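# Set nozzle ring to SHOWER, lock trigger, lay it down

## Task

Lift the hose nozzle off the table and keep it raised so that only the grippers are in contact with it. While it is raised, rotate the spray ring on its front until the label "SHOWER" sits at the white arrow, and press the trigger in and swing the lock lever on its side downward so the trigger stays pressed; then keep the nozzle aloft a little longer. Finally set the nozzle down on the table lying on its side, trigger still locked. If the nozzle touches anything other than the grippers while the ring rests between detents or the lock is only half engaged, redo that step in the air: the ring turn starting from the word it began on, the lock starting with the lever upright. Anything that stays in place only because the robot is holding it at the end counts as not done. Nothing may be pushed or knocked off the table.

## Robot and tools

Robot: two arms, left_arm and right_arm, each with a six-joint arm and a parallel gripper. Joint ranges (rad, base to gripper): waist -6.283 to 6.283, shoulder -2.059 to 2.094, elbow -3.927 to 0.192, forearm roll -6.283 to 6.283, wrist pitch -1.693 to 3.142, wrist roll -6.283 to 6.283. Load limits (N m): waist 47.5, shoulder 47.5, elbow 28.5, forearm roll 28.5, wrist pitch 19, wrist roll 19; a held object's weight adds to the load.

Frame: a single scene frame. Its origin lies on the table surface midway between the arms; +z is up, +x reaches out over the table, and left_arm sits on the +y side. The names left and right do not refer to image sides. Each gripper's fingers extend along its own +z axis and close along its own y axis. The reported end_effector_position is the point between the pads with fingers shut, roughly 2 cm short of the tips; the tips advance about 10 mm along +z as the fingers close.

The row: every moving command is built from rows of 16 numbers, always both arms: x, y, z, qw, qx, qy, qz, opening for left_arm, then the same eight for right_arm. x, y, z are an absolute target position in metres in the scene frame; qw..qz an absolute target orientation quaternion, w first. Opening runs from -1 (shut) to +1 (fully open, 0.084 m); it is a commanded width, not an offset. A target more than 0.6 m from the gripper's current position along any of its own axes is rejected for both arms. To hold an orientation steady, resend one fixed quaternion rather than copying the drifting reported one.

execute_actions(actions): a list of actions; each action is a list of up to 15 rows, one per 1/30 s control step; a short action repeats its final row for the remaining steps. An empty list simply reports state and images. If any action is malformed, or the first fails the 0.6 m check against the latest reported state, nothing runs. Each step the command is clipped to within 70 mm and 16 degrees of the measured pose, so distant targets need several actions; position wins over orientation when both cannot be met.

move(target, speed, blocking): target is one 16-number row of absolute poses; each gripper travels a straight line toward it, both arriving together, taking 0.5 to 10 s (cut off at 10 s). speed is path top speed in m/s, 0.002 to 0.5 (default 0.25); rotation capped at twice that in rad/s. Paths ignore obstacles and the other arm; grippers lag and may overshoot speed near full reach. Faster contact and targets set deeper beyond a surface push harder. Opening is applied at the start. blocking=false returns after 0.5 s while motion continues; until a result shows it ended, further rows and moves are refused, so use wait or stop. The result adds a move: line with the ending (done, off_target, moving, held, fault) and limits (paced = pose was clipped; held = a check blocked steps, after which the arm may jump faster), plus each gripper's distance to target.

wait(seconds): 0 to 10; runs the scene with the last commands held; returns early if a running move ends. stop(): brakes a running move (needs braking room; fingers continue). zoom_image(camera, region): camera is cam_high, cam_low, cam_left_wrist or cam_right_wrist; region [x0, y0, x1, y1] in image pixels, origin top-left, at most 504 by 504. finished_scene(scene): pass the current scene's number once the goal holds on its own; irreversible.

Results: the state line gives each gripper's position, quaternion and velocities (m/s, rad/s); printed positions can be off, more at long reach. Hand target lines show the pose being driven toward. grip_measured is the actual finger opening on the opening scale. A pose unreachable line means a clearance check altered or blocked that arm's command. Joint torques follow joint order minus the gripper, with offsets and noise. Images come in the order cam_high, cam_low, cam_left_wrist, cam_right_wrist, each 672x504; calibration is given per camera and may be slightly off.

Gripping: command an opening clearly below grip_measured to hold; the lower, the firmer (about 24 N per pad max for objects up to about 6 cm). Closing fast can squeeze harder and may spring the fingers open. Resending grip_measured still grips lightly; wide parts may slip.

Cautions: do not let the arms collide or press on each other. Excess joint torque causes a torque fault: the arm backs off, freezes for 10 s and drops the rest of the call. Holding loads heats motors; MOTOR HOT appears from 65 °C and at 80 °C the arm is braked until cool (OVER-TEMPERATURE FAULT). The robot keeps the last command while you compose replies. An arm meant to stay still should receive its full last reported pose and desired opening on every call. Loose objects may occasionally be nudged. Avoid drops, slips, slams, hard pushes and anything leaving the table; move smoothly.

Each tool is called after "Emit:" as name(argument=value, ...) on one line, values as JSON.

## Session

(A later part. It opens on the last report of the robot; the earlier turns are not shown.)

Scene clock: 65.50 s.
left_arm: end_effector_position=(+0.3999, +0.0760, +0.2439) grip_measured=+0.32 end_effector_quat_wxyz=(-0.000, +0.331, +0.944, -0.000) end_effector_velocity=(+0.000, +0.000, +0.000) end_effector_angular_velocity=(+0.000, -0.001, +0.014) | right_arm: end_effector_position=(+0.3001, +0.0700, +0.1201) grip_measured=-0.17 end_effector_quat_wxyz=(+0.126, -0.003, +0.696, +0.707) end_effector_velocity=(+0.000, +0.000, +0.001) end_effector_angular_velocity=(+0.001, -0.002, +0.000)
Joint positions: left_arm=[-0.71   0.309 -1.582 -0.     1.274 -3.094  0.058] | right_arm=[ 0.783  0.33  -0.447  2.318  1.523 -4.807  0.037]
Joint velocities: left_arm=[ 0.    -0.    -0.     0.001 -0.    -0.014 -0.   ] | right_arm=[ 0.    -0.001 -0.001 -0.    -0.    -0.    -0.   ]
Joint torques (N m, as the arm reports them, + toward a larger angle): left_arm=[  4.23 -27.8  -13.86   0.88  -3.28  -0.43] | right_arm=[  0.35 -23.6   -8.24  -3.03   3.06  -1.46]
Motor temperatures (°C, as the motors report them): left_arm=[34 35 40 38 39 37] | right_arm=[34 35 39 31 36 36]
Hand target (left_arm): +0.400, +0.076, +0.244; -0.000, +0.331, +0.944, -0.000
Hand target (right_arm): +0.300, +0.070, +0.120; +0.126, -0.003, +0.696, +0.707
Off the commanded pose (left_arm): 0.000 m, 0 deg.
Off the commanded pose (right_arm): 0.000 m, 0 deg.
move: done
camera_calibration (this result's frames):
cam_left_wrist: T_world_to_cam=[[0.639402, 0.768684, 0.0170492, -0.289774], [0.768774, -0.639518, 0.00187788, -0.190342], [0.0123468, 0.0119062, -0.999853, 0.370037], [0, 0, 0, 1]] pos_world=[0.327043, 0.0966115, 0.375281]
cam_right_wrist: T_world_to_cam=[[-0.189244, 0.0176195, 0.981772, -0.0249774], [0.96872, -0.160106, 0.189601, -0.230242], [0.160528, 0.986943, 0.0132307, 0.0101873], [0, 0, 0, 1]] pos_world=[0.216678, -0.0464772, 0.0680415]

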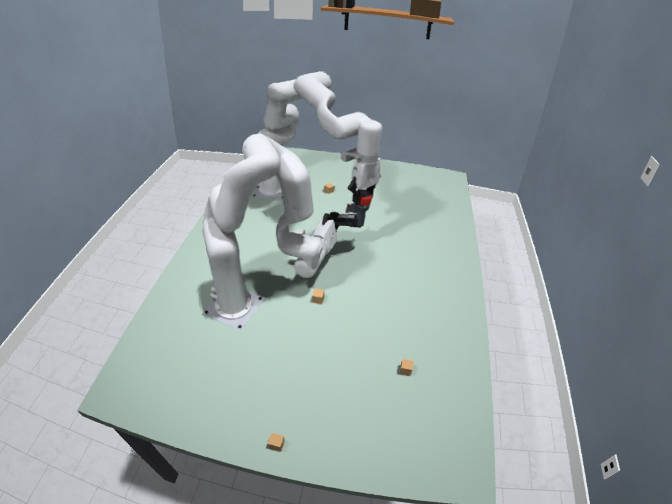

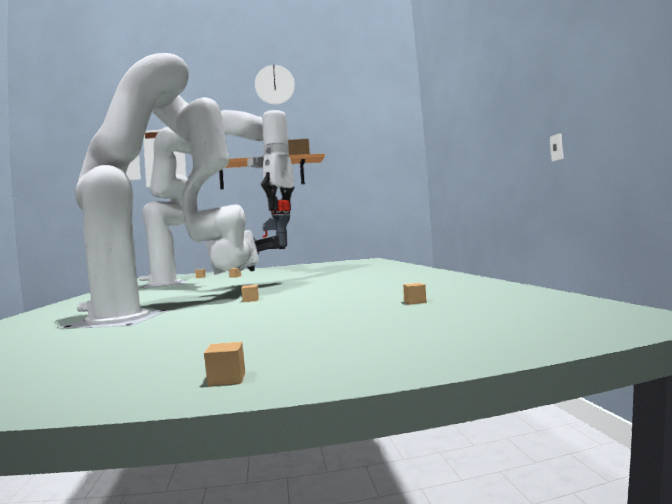

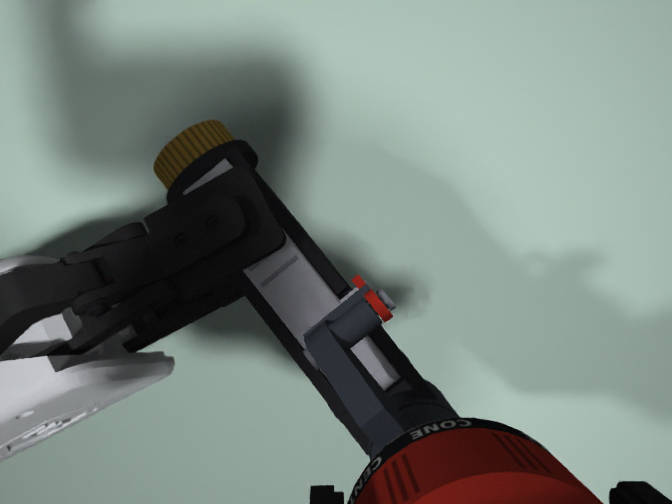

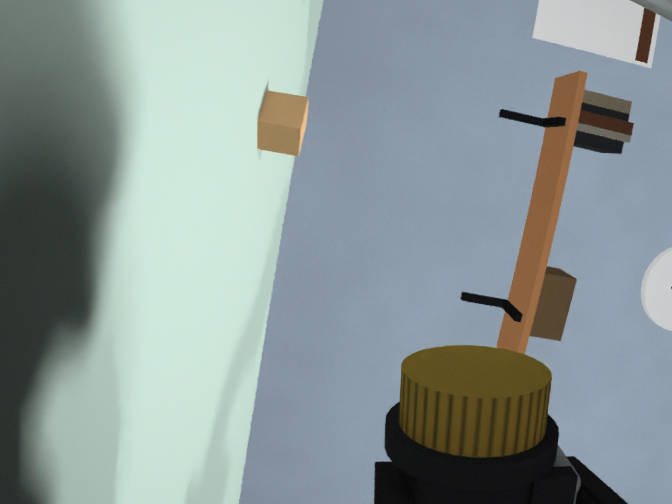

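Emit:
move(target=[0.398,0.074,0.244,0,-0.113,0.9936,0,0,0.30,0.07,0.12,0.1257,-0.0031,0.6954,0.7067,-1], speed=0.15)

Emit:
move(target=[0.398,0.074,0.244,0,-0.113,0.9936,0,1,0.30,0.07,0.12,0.1257,-0.0031,0.6954,0.7067,-1])

Emit:
move(target=[0.41,0.09,0.33,0,-0.113,0.9936,0,1,0.30,0.07,0.12,0.1257,-0.0031,0.6954,0.7067,-1], speed=0.1)

Scene clock: 69.97 s.
left_arm: end_effector_position=(+0.3981, +0.0740, +0.2441) grip_measured=+0.32 end_effector_quat_wxyz=(+0.000, -0.112, +0.994, -0.000) end_effector_velocity=(+0.000, +0.000, -0.000) end_effector_angular_velocity=(+0.001, -0.000, +0.014) | right_arm: end_effector_position=(+0.2999, +0.0700, +0.1199) grip_measured=-0.17 end_effector_quat_wxyz=(+0.126, -0.003, +0.696, +0.707) end_effector_velocity=(-0.000, -0.000, -0.000) end_effector_angular_velocity=(-0.001, +0.001, -0.000)
Joint positions: left_arm=[-0.715  0.307 -1.58  -0.     1.273 -3.999  0.058] | right_arm=[ 0.783  0.33  -0.446  2.318  1.523 -4.807  0.037]
Joint velocities: left_arm=[-0.     0.     0.     0.001  0.    -0.014  0.   ] | right_arm=[-0.     0.     0.001  0.    -0.     0.     0.   ]
Joint torques (N m, as the arm reports them, + toward a larger angle): left_arm=[  2.32 -28.66 -13.95  -0.57  -3.28  -0.3 ] | right_arm=[  0.92 -24.22 -11.06  -2.18   3.43  -0.73]
Motor temperatures (°C, as the motors report them): left_arm=[34 35 41 38 39 37] | right_arm=[34 35 38 31 37 36]
Hand target (left_arm): +0.398, +0.074, +0.244; -0.000, -0.113, +0.994, -0.000
Hand target (right_arm): +0.300, +0.070, +0.120; +0.126, -0.003, +0.696, +0.707
Off the commanded pose (left_arm): 0.000 m, 0 deg.
Off the commanded pose (right_arm): 0.000 m, 0 deg.
move: done
camera_calibration (this result's frames):
cam_left_wrist: T_world_to_cam=[[-0.204988, 0.978618, 0.0169309, 0.0335393], [0.978764, 0.204976, 0.00246241, -0.336486], [-0.00106066, 0.0170761, -0.999854, 0.375287], [0, 0, 0, 1]] pos_world=[0.336613, 0.0297408, 0.375493]
cam_right_wrist: T_world_to_cam=[[-0.188937, 0.0180595, 0.981823, -0.0249254], [0.968827, -0.159722, 0.189374, -0.230015], [0.160239, 0.986997, 0.0126809, 0.0104314], [0, 0, 0, 1]] pos_world=[0.216464, -0.0465839, 0.0678989]

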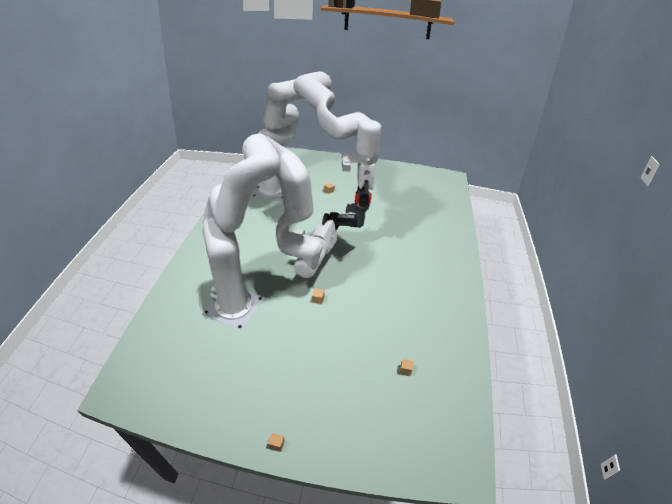

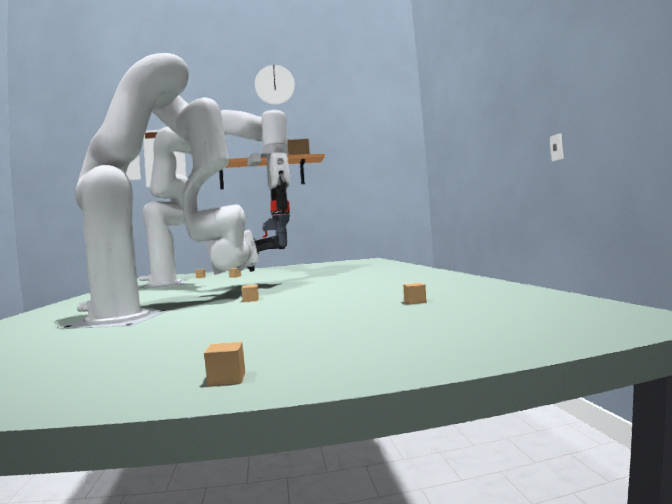

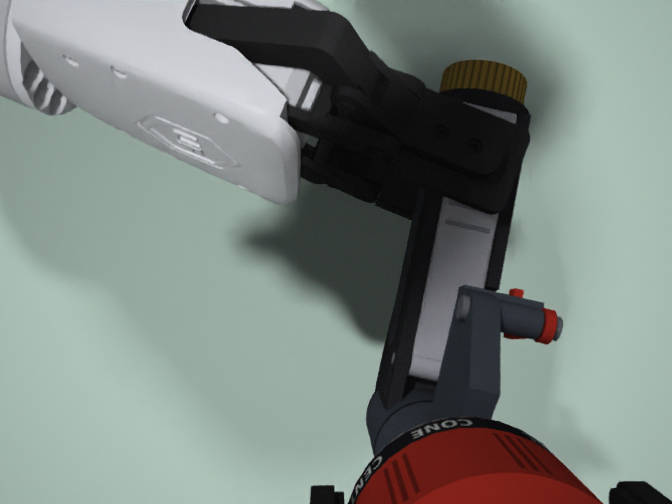

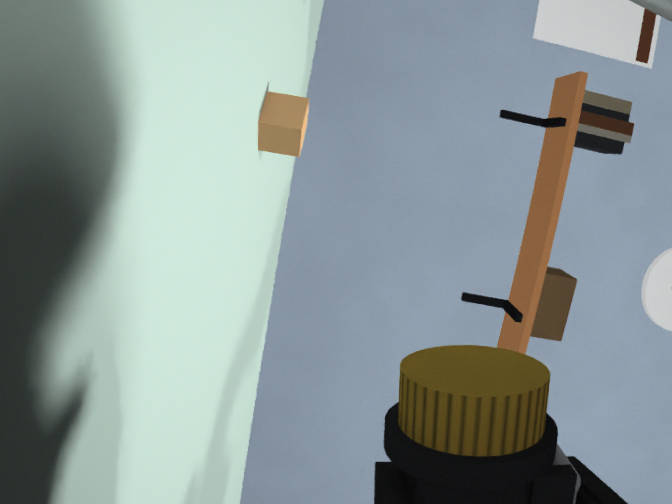

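Scene clock: 70.67 s.
left_arm: end_effector_position=(+0.3980, +0.0740, +0.2440) grip_measured=+1.00 end_effector_quat_wxyz=(+0.000, -0.113, +0.994, -0.000) end_effector_velocity=(-0.000, +0.001, -0.000) end_effector_angular_velocity=(+0.001, +0.002, +0.001) | right_arm: end_effector_position=(+0.3000, +0.0700, +0.1200) grip_measured=-0.17 end_effector_quat_wxyz=(+0.126, -0.003, +0.696, +0.707) end_effector_velocity=(+0.000, -0.000, +0.000) end_effector_angular_velocity=(+0.000, -0.000, -0.001)
Joint positions: left_arm=[-0.715  0.308 -1.58   0.     1.273 -4.001  0.084] | right_arm=[ 0.783  0.33  -0.446  2.318  1.523 -4.807  0.037]
Joint velocities: left_arm=[ 0.001  0.     0.     0.     0.002 -0.     0.   ] | right_arm=[-0.    -0.001  0.001  0.    -0.    -0.    -0.   ]
Joint torques (N m, as the arm reports them, + toward a larger angle): left_arm=[  1.54 -27.48 -12.23  -0.44  -1.23  -0.26] | right_arm=[ -2.63 -24.96 -12.93  -0.36   3.09  -0.31]
Motor temperatures (°C, as the motors report them): left_arm=[34 35 41 38 39 37] | right_arm=[34 35 38 31 37 36]
Hand target (left_arm): +0.398, +0.074, +0.244; -0.000, -0.113, +0.994, -0.000
Hand target (right_arm): +0.300, +0.070, +0.120; +0.126, -0.003, +0.696, +0.707
Off the commanded pose (left_arm): 0.000 m, 0 deg.
Off the commanded pose (right_arm): 0.000 m, 0 deg.
move: done
camera_calibration (this result's frames):
cam_left_wrist: T_world_to_cam=[[-0.206162, 0.978368, 0.0171272, 0.0339869], [0.978517, 0.206152, 0.00237798, -0.336381], [-0.00120428, 0.0172495, -0.99985, 0.375265], [0, 0, 0, 1]] pos_world=[0.336614, 0.0296209, 0.375427]
cam_right_wrist: T_world_to_cam=[[-0.189062, 0.0179094, 0.981802, -0.0249383], [0.968788, -0.159845, 0.189472, -0.230091], [0.160329, 0.98698, 0.0128702, 0.0103417], [0, 0, 0, 1]] pos_world=[0.216537, -0.0465392, 0.0679473]

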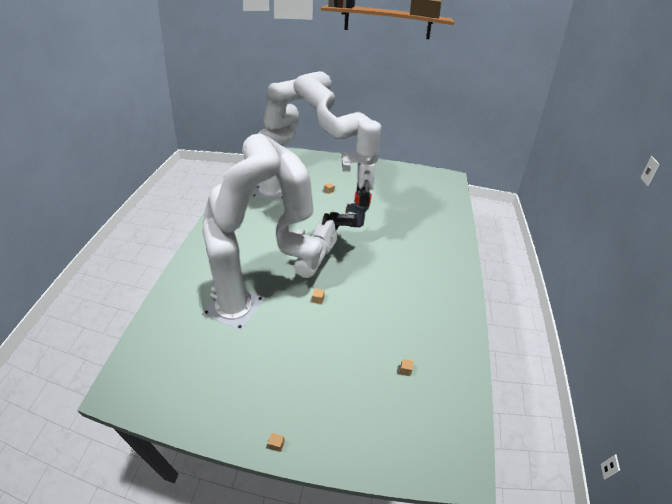

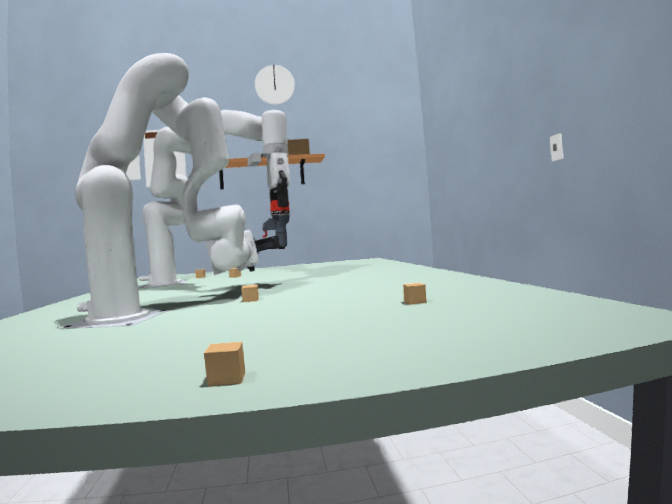

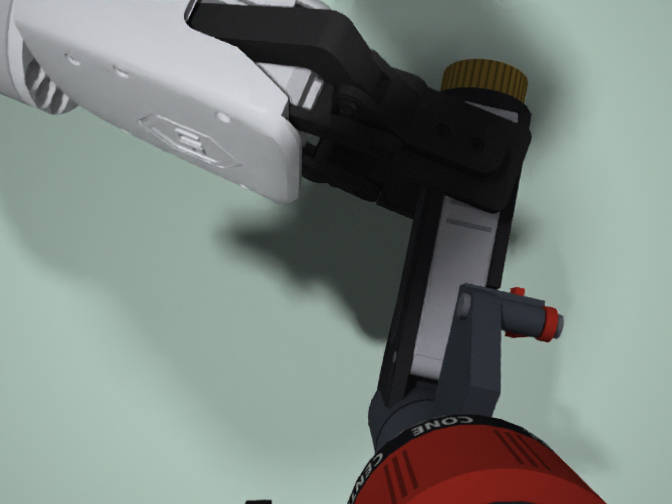

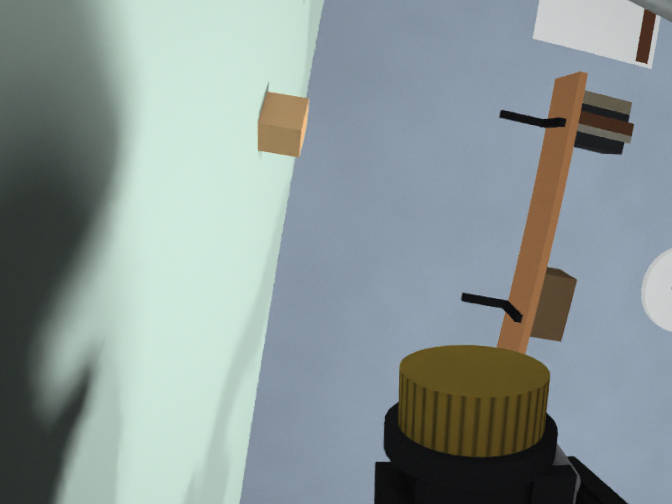

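Scene clock: 72.00 s.
left_arm: end_effector_position=(+0.4098, +0.0901, +0.3294) grip_measured=+1.00 end_effector_quat_wxyz=(-0.000, -0.113, +0.994, +0.000) end_effector_velocity=(+0.001, +0.000, +0.005) end_effector_angular_velocity=(+0.000, +0.000, +0.000) | right_arm: end_effector_position=(+0.3000, +0.0700, +0.1200) grip_measured=-0.17 end_effector_quat_wxyz=(+0.126, -0.003, +0.696, +0.707) end_effector_velocity=(-0.000, -0.000, -0.001) end_effector_angular_velocity=(-0.001, +0.001, -0.000)
Joint positions: left_arm=[-0.679  0.327 -1.851  0.     1.525 -3.965  0.084] | right_arm=[ 0.783  0.33  -0.447  2.318  1.523 -4.807  0.037]
Joint velocities: left_arm=[ 0.002  0.007 -0.024  0.     0.017  0.001 -0.   ] | right_arm=[-0.     0.     0.001  0.     0.    -0.     0.   ]
Joint torques (N m, as the arm reports them, + toward a larger angle): left_arm=[  1.58 -27.45 -12.24  -0.55  -1.05  -0.4 ] | right_arm=[ -2.28 -24.47 -12.59  -0.23   3.14  -0.13]
Motor temperatures (°C, as the motors report them): left_arm=[34 35 41 38 39 37] | right_arm=[34 35 38 31 37 36]
Hand target (left_arm): +0.410, +0.090, +0.330; +0.000, -0.113, +0.994, +0.000
Hand target (right_arm): +0.300, +0.070, +0.120; +0.126, -0.003, +0.696, +0.707
Off the commanded pose (left_arm): 0.001 m, 0 deg.
Off the commanded pose (right_arm): 0.000 m, 0 deg.
move: done
camera_calibration (this result's frames):
cam_left_wrist: T_world_to_cam=[[-0.2061, 0.978373, 0.0175763, 0.0190551], [0.97853, 0.206094, 0.00220071, -0.35131], [-0.00146926, 0.0176525, -0.999843, 0.460372], [0, 0, 0, 1]] pos_world=[0.348371, 0.045633, 0.460738]
cam_right_wrist: T_world_to_cam=[[-0.189082, 0.0179108, 0.981798, -0.0249354], [0.968769, -0.159936, 0.18949, -0.230125], [0.160418, 0.986965, 0.0128895, 0.0103174], [0, 0, 0, 1]] pos_world=[0.216569, -0.0465416, 0.0679551]

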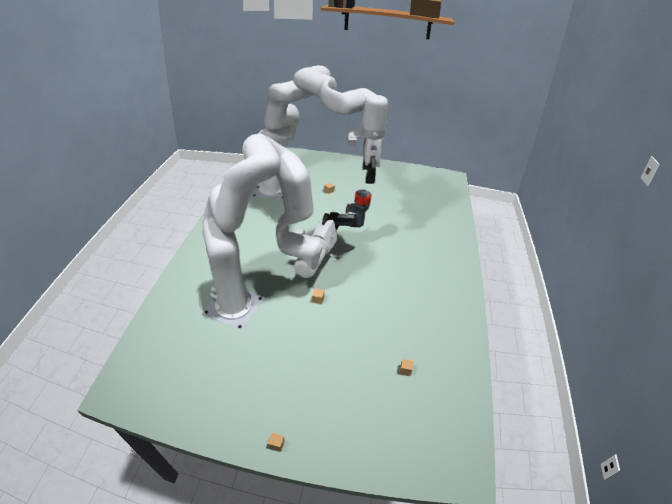

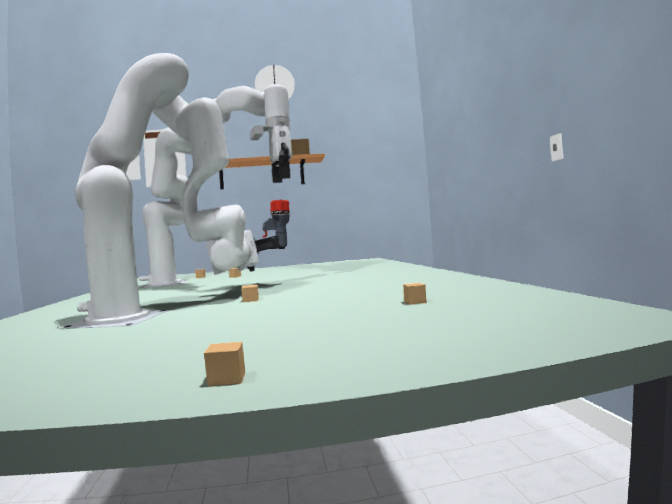

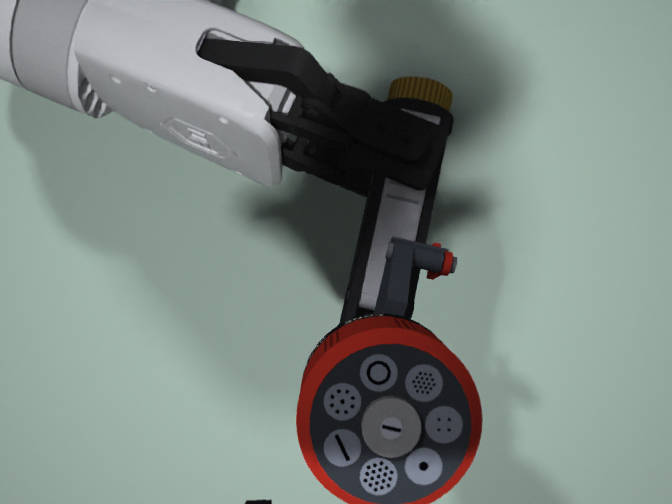

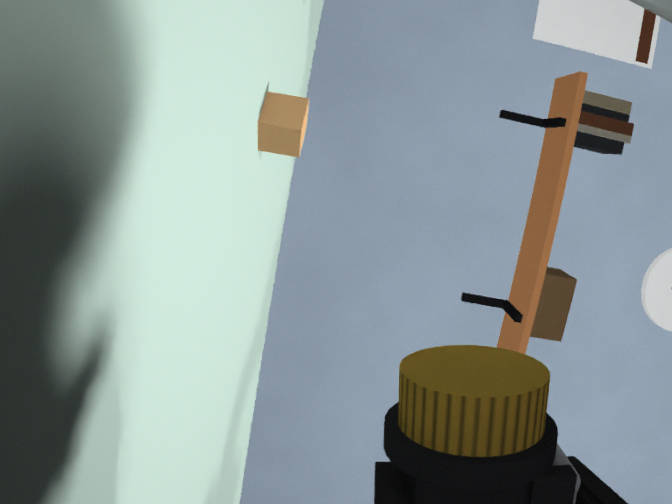

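Emit:
move(target=[0.40,0.2,0.33,0,-0.113,0.9936,0,1,0.40,-0.12,0.09,0.087,0,0.996,0,-1], speed=0.2)

Emit:
zoom_image(camera="cam_low", region=[240,200,400,300])

Scene clock: 77.43 s.
left_arm: end_effector_position=(+0.4001, +0.2001, +0.3298) grip_measured=+1.00 end_effector_quat_wxyz=(+0.000, -0.113, +0.994, +0.000) end_effector_velocity=(+0.000, +0.001, -0.000) end_effector_angular_velocity=(-0.000, +0.000, +0.001) | right_arm: end_effector_position=(+0.4007, -0.1197, +0.0900) grip_measured=-0.17 end_effector_quat_wxyz=(+0.086, -0.001, +0.996, +0.001) end_effector_velocity=(+0.000, +0.001, +0.001) end_effector_angular_velocity=(-0.010, -0.003, -0.004)
Joint positions: left_arm=[-0.508  0.079 -1.526  0.001  1.448 -3.794  0.084] | right_arm=[ 0.728 -0.052 -0.596 -0.174  0.503 -2.475  0.037]
Joint velocities: left_arm=[ 0.001 -0.     0.    -0.     0.     0.     0.   ] | right_arm=[ 0.005  0.002 -0.007 -0.021  0.01   0.025 -0.   ]
Joint torques (N m, as the arm reports them, + toward a larger angle): left_arm=[  1.6  -22.83 -12.16  -0.42  -1.19  -0.38] | right_arm=[ -2.54 -23.87 -22.83  -0.57  -2.98  -0.21]
Motor temperatures (°C, as the motors report them): left_arm=[34 35 41 38 39 37] | right_arm=[34 35 39 31 37 36]
Hand target (left_arm): +0.400, +0.200, +0.330; +0.000, -0.113, +0.994, +0.000
Hand target (right_arm): +0.401, -0.120, +0.090; +0.086, -0.001, +0.996, +0.000
Off the commanded pose (left_arm): 0.000 m, 0 deg.
Off the commanded pose (right_arm): 0.001 m, 0 deg.
move: done
camera_calibration (this result's frames):
cam_left_wrist: T_world_to_cam=[[-0.206183, 0.97835, 0.0178682, -0.090642], [0.978513, 0.206166, 0.00283909, -0.364767], [-0.000906173, 0.0180696, -0.999836, 0.45856], [0, 0, 0, 1]] pos_world=[0.338656, 0.155596, 0.461141]
cam_right_wrist: T_world_to_cam=[[-0.00974894, 0.999818, -0.0163972, 0.162486], [0.987406, 0.0122148, 0.157736, -0.336368], [0.157908, -0.0146529, -0.987345, 0.152877], [0, 0, 0, 1]] pos_world=[0.309575, -0.156108, 0.206664]

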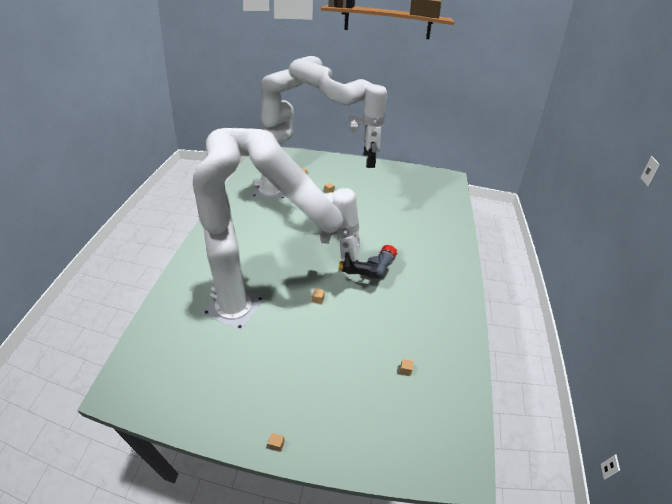

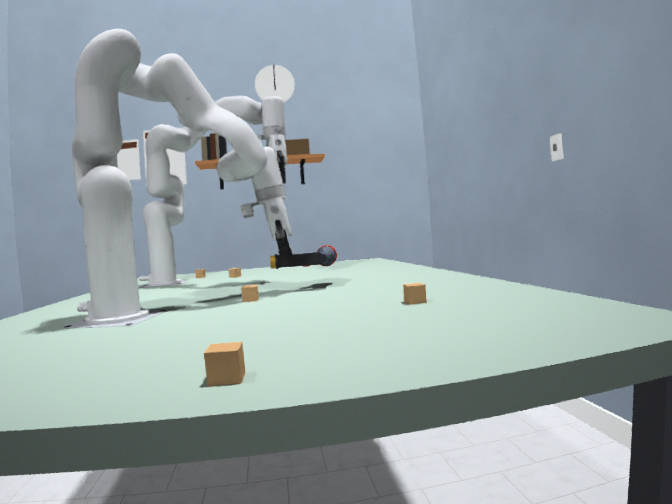

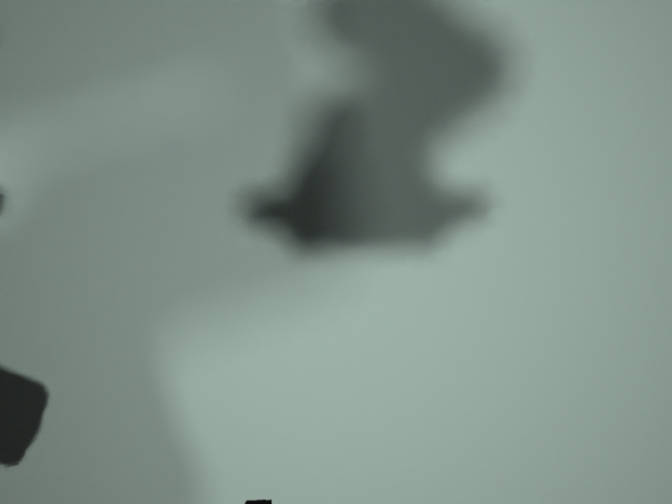

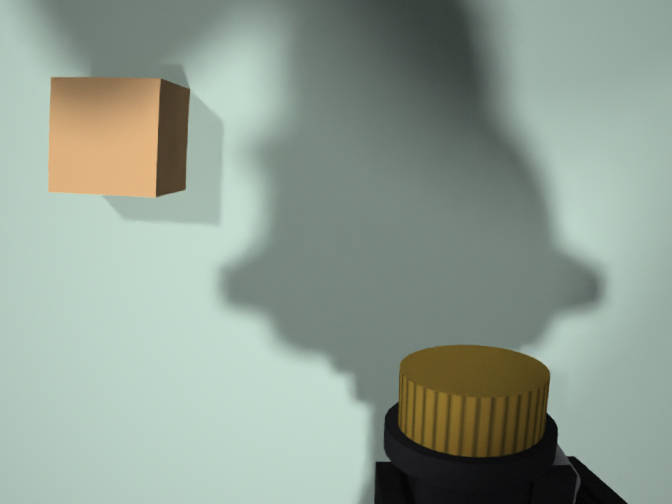

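Region (240, 200, 400, 300) of cam_low's 672x504 image, scaled by 3.150, with more detail than that image has; it fills the top 315 rows of this view, and the rest is white.

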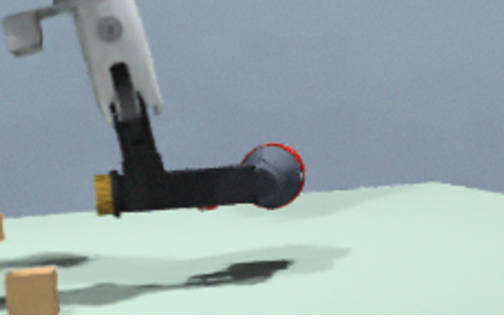

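Emit:
move(target=[0.40,0.2,0.33,0,-0.113,0.9936,0,1,0.40,-0.12,0.034,0.087,0,0.996,0,-1], speed=0.03)

Emit:
move(target=[0.40,0.2,0.33,0,-0.113,0.9936,0,1,0.40,-0.12,0.034,0.087,0,0.996,0,0.7])

Emit:
move(target=[0.40,0.2,0.33,0,-0.113,0.9936,0,1,0.41,-0.12,0.13,0.087,0,0.996,0,0.7], speed=0.1)

Emit:
zoom_image(camera="cam_high", region=[320,230,420,310])

Scene clock: 80.83 s.
left_arm: end_effector_position=(+0.4000, +0.2000, +0.3300) grip_measured=+1.00 end_effector_quat_wxyz=(+0.000, -0.113, +0.994, +0.000) end_effector_velocity=(-0.000, -0.001, -0.000) end_effector_angular_velocity=(-0.000, +0.000, -0.001) | right_arm: end_effector_position=(+0.4004, -0.1198, +0.0346) grip_measured=-0.17 end_effector_quat_wxyz=(+0.087, +0.000, +0.996, +0.000) end_effector_velocity=(-0.001, -0.001, -0.002) end_effector_angular_velocity=(-0.002, +0.002, +0.000)
Joint positions: left_arm=[-0.508  0.078 -1.527  0.     1.448 -3.794  0.084] | right_arm=[ 0.711  0.111 -0.576 -0.267  0.322 -2.39   0.037]
Joint velocities: left_arm=[-0.001 -0.     0.    -0.     0.    -0.    -0.   ] | right_arm=[-0.001  0.006  0.001 -0.007 -0.004  0.006 -0.   ]
Joint torques (N m, as the arm reports them, + toward a larger angle): left_arm=[  1.68 -22.75 -12.1   -0.46  -1.08  -0.36] | right_arm=[ -2.33 -23.61 -17.91  -0.39  -2.48  -0.24]
Motor temperatures (°C, as the motors report them): left_arm=[34 35 41 38 39 37] | right_arm=[34 35 39 31 37 36]
Hand target (left_arm): +0.400, +0.200, +0.330; +0.000, -0.113, +0.994, -0.000
Hand target (right_arm): +0.400, -0.120, +0.034; +0.087, -0.000, +0.996, +0.000
Off the commanded pose (left_arm): 0.000 m, 0 deg.
Off the commanded pose (right_arm): 0.001 m, 0 deg.
move: done
camera_calibration (this result's frames):
cam_left_wrist: T_world_to_cam=[[-0.20619, 0.97836, 0.0172463, -0.0903923], [0.978511, 0.206181, 0.00228415, -0.36446], [-0.00132115, 0.0173467, -0.999849, 0.459062], [0, 0, 0, 1]] pos_world=[0.338596, 0.155618, 0.461384]
cam_right_wrist: T_world_to_cam=[[-0.00697307, 0.999827, -0.0172286, 0.16054], [0.986968, 0.00965122, 0.160625, -0.327529], [0.160764, -0.015884, -0.986865, 0.0969241], [0, 0, 0, 1]] pos_world=[0.308798, -0.155811, 0.151026]

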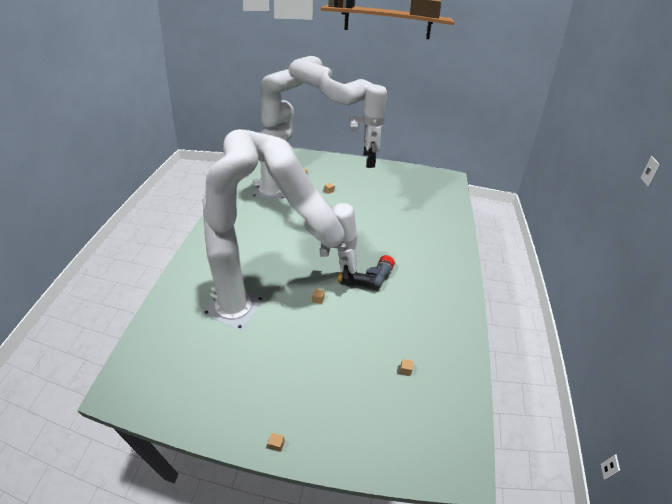

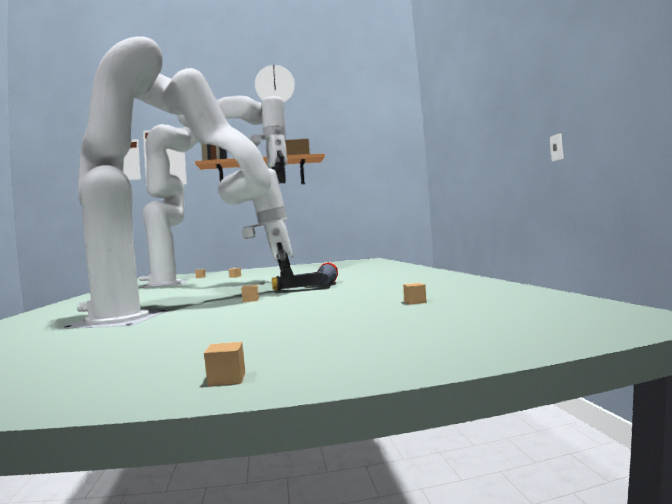

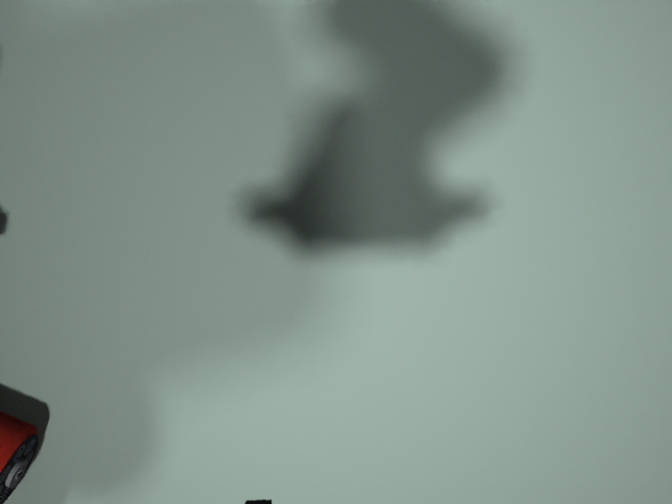

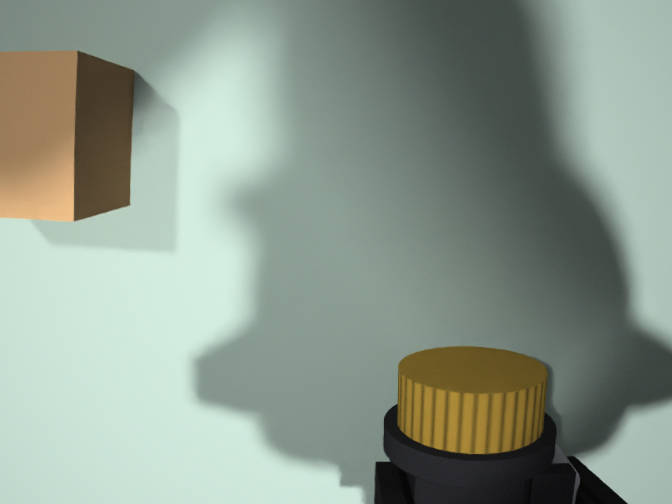

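Scene clock: 81.53 s.
left_arm: end_effector_position=(+0.4000, +0.2000, +0.3300) grip_measured=+1.00 end_effector_quat_wxyz=(+0.000, -0.113, +0.994, +0.000) end_effector_velocity=(+0.000, -0.000, +0.000) end_effector_angular_velocity=(+0.000, -0.001, +0.000) | right_arm: end_effector_position=(+0.4000, -0.1200, +0.0340) grip_measured=+0.70 end_effector_quat_wxyz=(+0.087, -0.000, +0.996, +0.000) end_effector_velocity=(+0.000, +0.000, +0.000) end_effector_angular_velocity=(+0.000, -0.001, +0.000)
Joint positions: left_arm=[-0.508  0.078 -1.527  0.     1.448 -3.794  0.084] | right_arm=[ 0.711  0.112 -0.575 -0.268  0.321 -2.389  0.073]
Joint velocities: left_arm=[-0.  0. -0.  0. -0. -0.  0.] | right_arm=[-0.     0.    -0.001 -0.    -0.     0.     0.   ]
Joint torques (N m, as the arm reports them, + toward a larger angle): left_arm=[  1.71 -23.   -12.27  -0.38  -1.25  -0.43] | right_arm=[ -2.69 -23.66 -18.02  -0.27  -2.25  -0.35]
Motor temperatures (°C, as the motors report them): left_arm=[34 35 41 38 39 37] | right_arm=[34 35 39 31 37 36]
Hand target (left_arm): +0.400, +0.200, +0.330; +0.000, -0.113, +0.994, -0.000
Hand target (right_arm): +0.400, -0.120, +0.034; +0.087, -0.000, +0.996, +0.000
Off the commanded pose (left_arm): 0.000 m, 0 deg.
Off the commanded pose (right_arm): 0.000 m, 0 deg.
move: done
camera_calibration (this result's frames):
cam_left_wrist: T_world_to_cam=[[-0.206187, 0.978361, 0.017245, -0.0903924], [0.978512, 0.206179, 0.00228109, -0.364458], [-0.00132383, 0.0173448, -0.999849, 0.459065], [0, 0, 0, 1]] pos_world=[0.338597, 0.155618, 0.461386]
cam_right_wrist: T_world_to_cam=[[-0.00705227, 0.999814, -0.0179426, 0.160812], [0.987106, 0.00982977, 0.159766, -0.32706], [0.159912, -0.0165845, -0.986992, 0.0966938], [0, 0, 0, 1]] pos_world=[0.308514, -0.155963, 0.150574]

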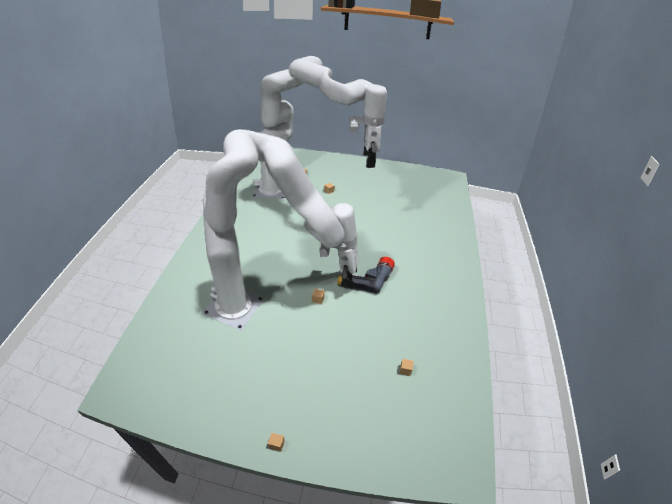

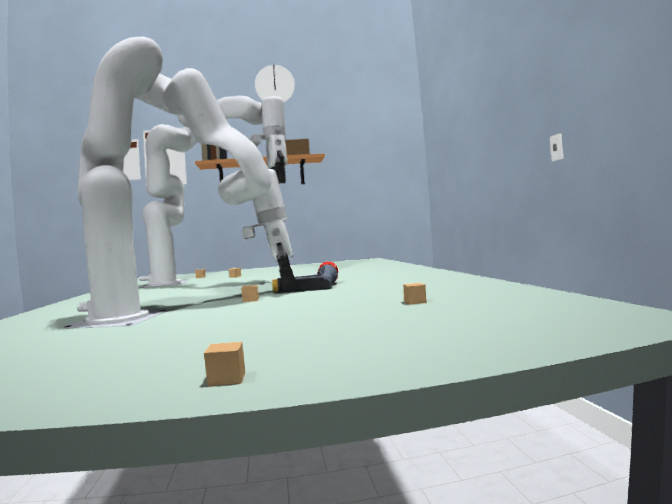

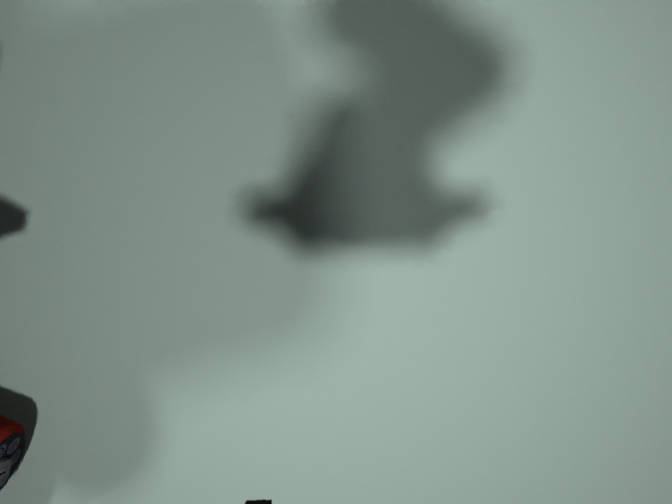

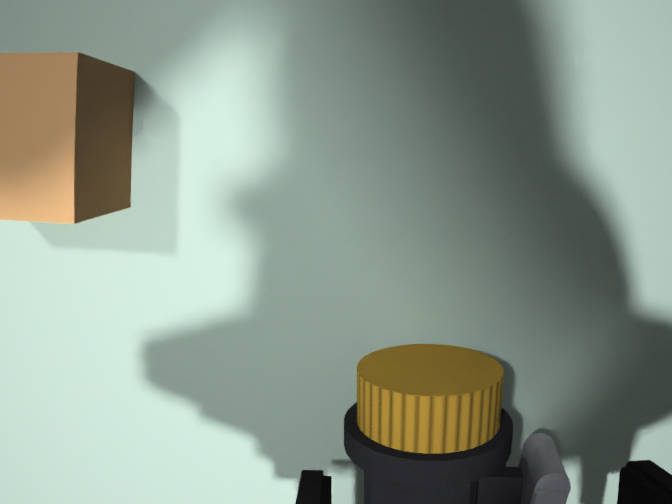

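Scene clock: 83.00 s.
left_arm: end_effector_position=(+0.4000, +0.2000, +0.3300) grip_measured=+1.00 end_effector_quat_wxyz=(+0.000, -0.113, +0.994, -0.000) end_effector_velocity=(-0.000, -0.001, +0.000) end_effector_angular_velocity=(+0.000, +0.000, -0.001) | right_arm: end_effector_position=(+0.4097, -0.1201, +0.1295) grip_measured=+0.70 end_effector_quat_wxyz=(+0.087, +0.000, +0.996, -0.000) end_effector_velocity=(+0.000, -0.000, +0.003) end_effector_angular_velocity=(+0.000, -0.001, +0.000)
Joint positions: left_arm=[-0.508  0.078 -1.527  0.     1.448 -3.794  0.084] | right_arm=[ 0.725 -0.122 -0.657 -0.146  0.633 -2.512  0.073]
Joint velocities: left_arm=[-0.001  0.    -0.     0.     0.    -0.     0.   ] | right_arm=[-0.    -0.006 -0.004  0.002  0.009 -0.002 -0.   ]
Joint torques (N m, as the arm reports them, + toward a larger angle): left_arm=[  1.7  -22.86 -12.22  -0.45  -1.18  -0.35] | right_arm=[ -2.62 -21.33 -22.15  -0.77  -2.52  -0.08]
Motor temperatures (°C, as the motors report them): left_arm=[34 35 41 38 39 37] | right_arm=[34 35 39 31 37 36]
Hand target (left_arm): +0.400, +0.200, +0.330; -0.000, -0.113, +0.994, +0.000
Hand target (right_arm): +0.410, -0.120, +0.130; +0.087, +0.000, +0.996, -0.000
Off the commanded pose (left_arm): 0.000 m, 0 deg.
Off the commanded pose (right_arm): 0.001 m, 0 deg.
move: done
camera_calibration (this result's frames):
cam_left_wrist: T_world_to_cam=[[-0.206187, 0.978361, 0.0172447, -0.0903924], [0.978512, 0.206178, 0.00228105, -0.364458], [-0.0013238, 0.0173445, -0.999849, 0.459065], [0, 0, 0, 1]] pos_world=[0.338597, 0.155617, 0.461386]
cam_right_wrist: T_world_to_cam=[[-0.00701967, 0.999808, -0.018273, 0.162756], [0.98717, 0.00984361, 0.159368, -0.351872], [0.159517, -0.0169198, -0.98705, 0.189465], [0, 0, 0, 1]] pos_world=[0.318277, -0.156056, 0.246062]

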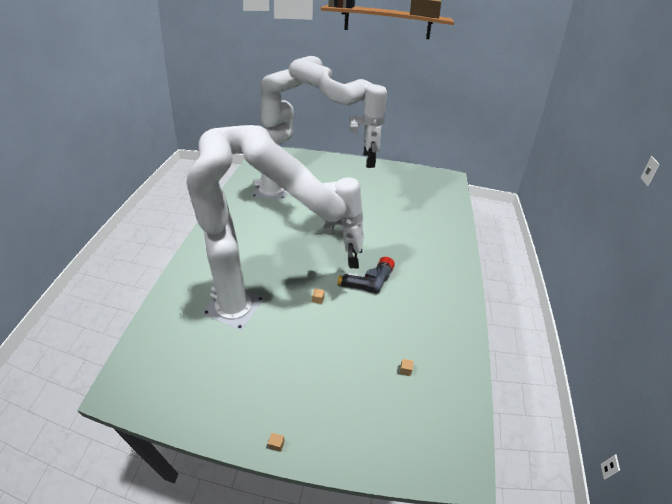

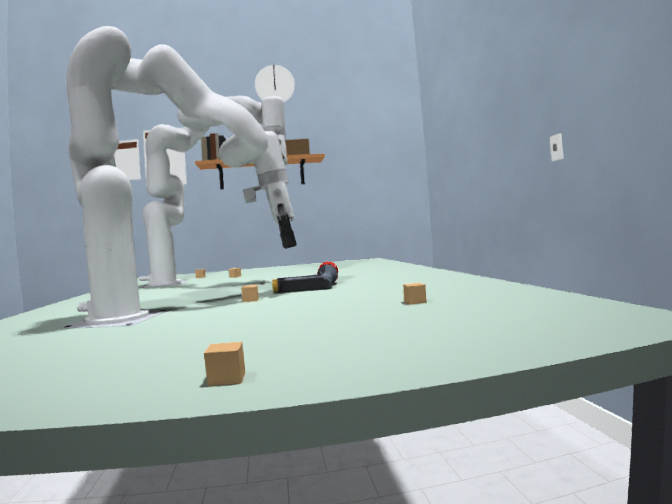

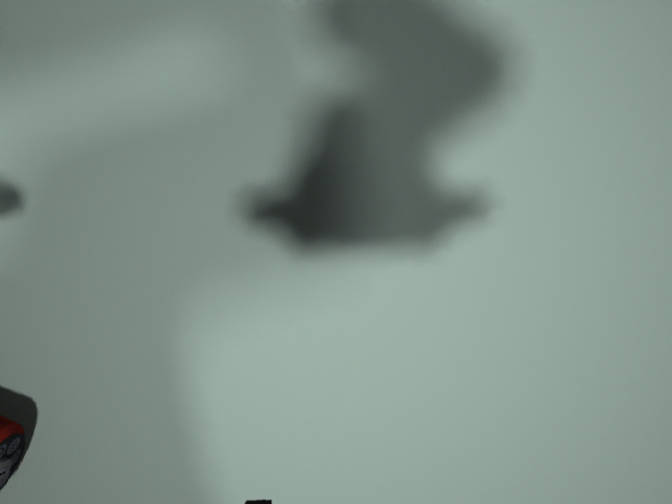

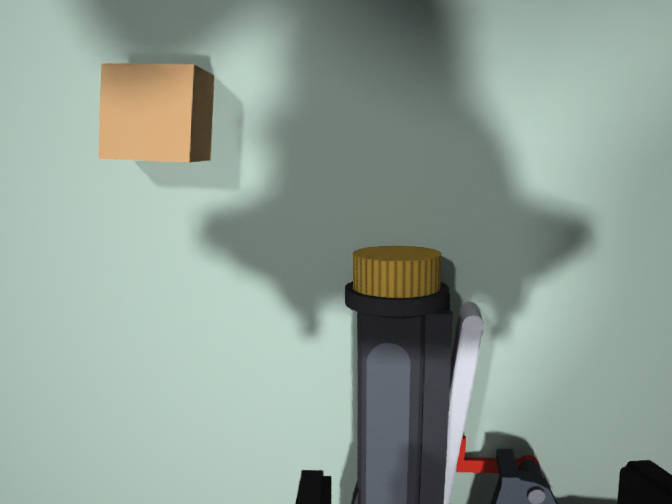

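Region (320, 230, 420, 310) of cam_high's 672x504 image, scaled by 5.040, with more detail than that image has; it fills the top 403 rows of this view, and the rest is white.

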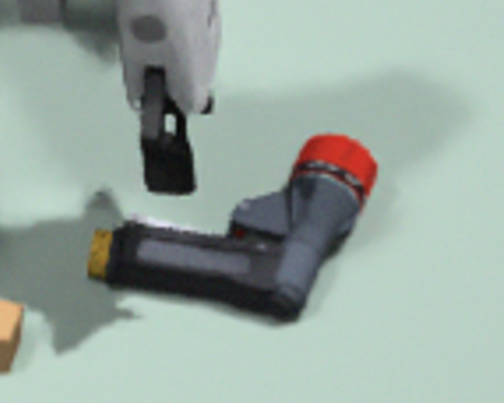

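Emit:
finished_scene(scene=2)

The scene is finished: the task was done.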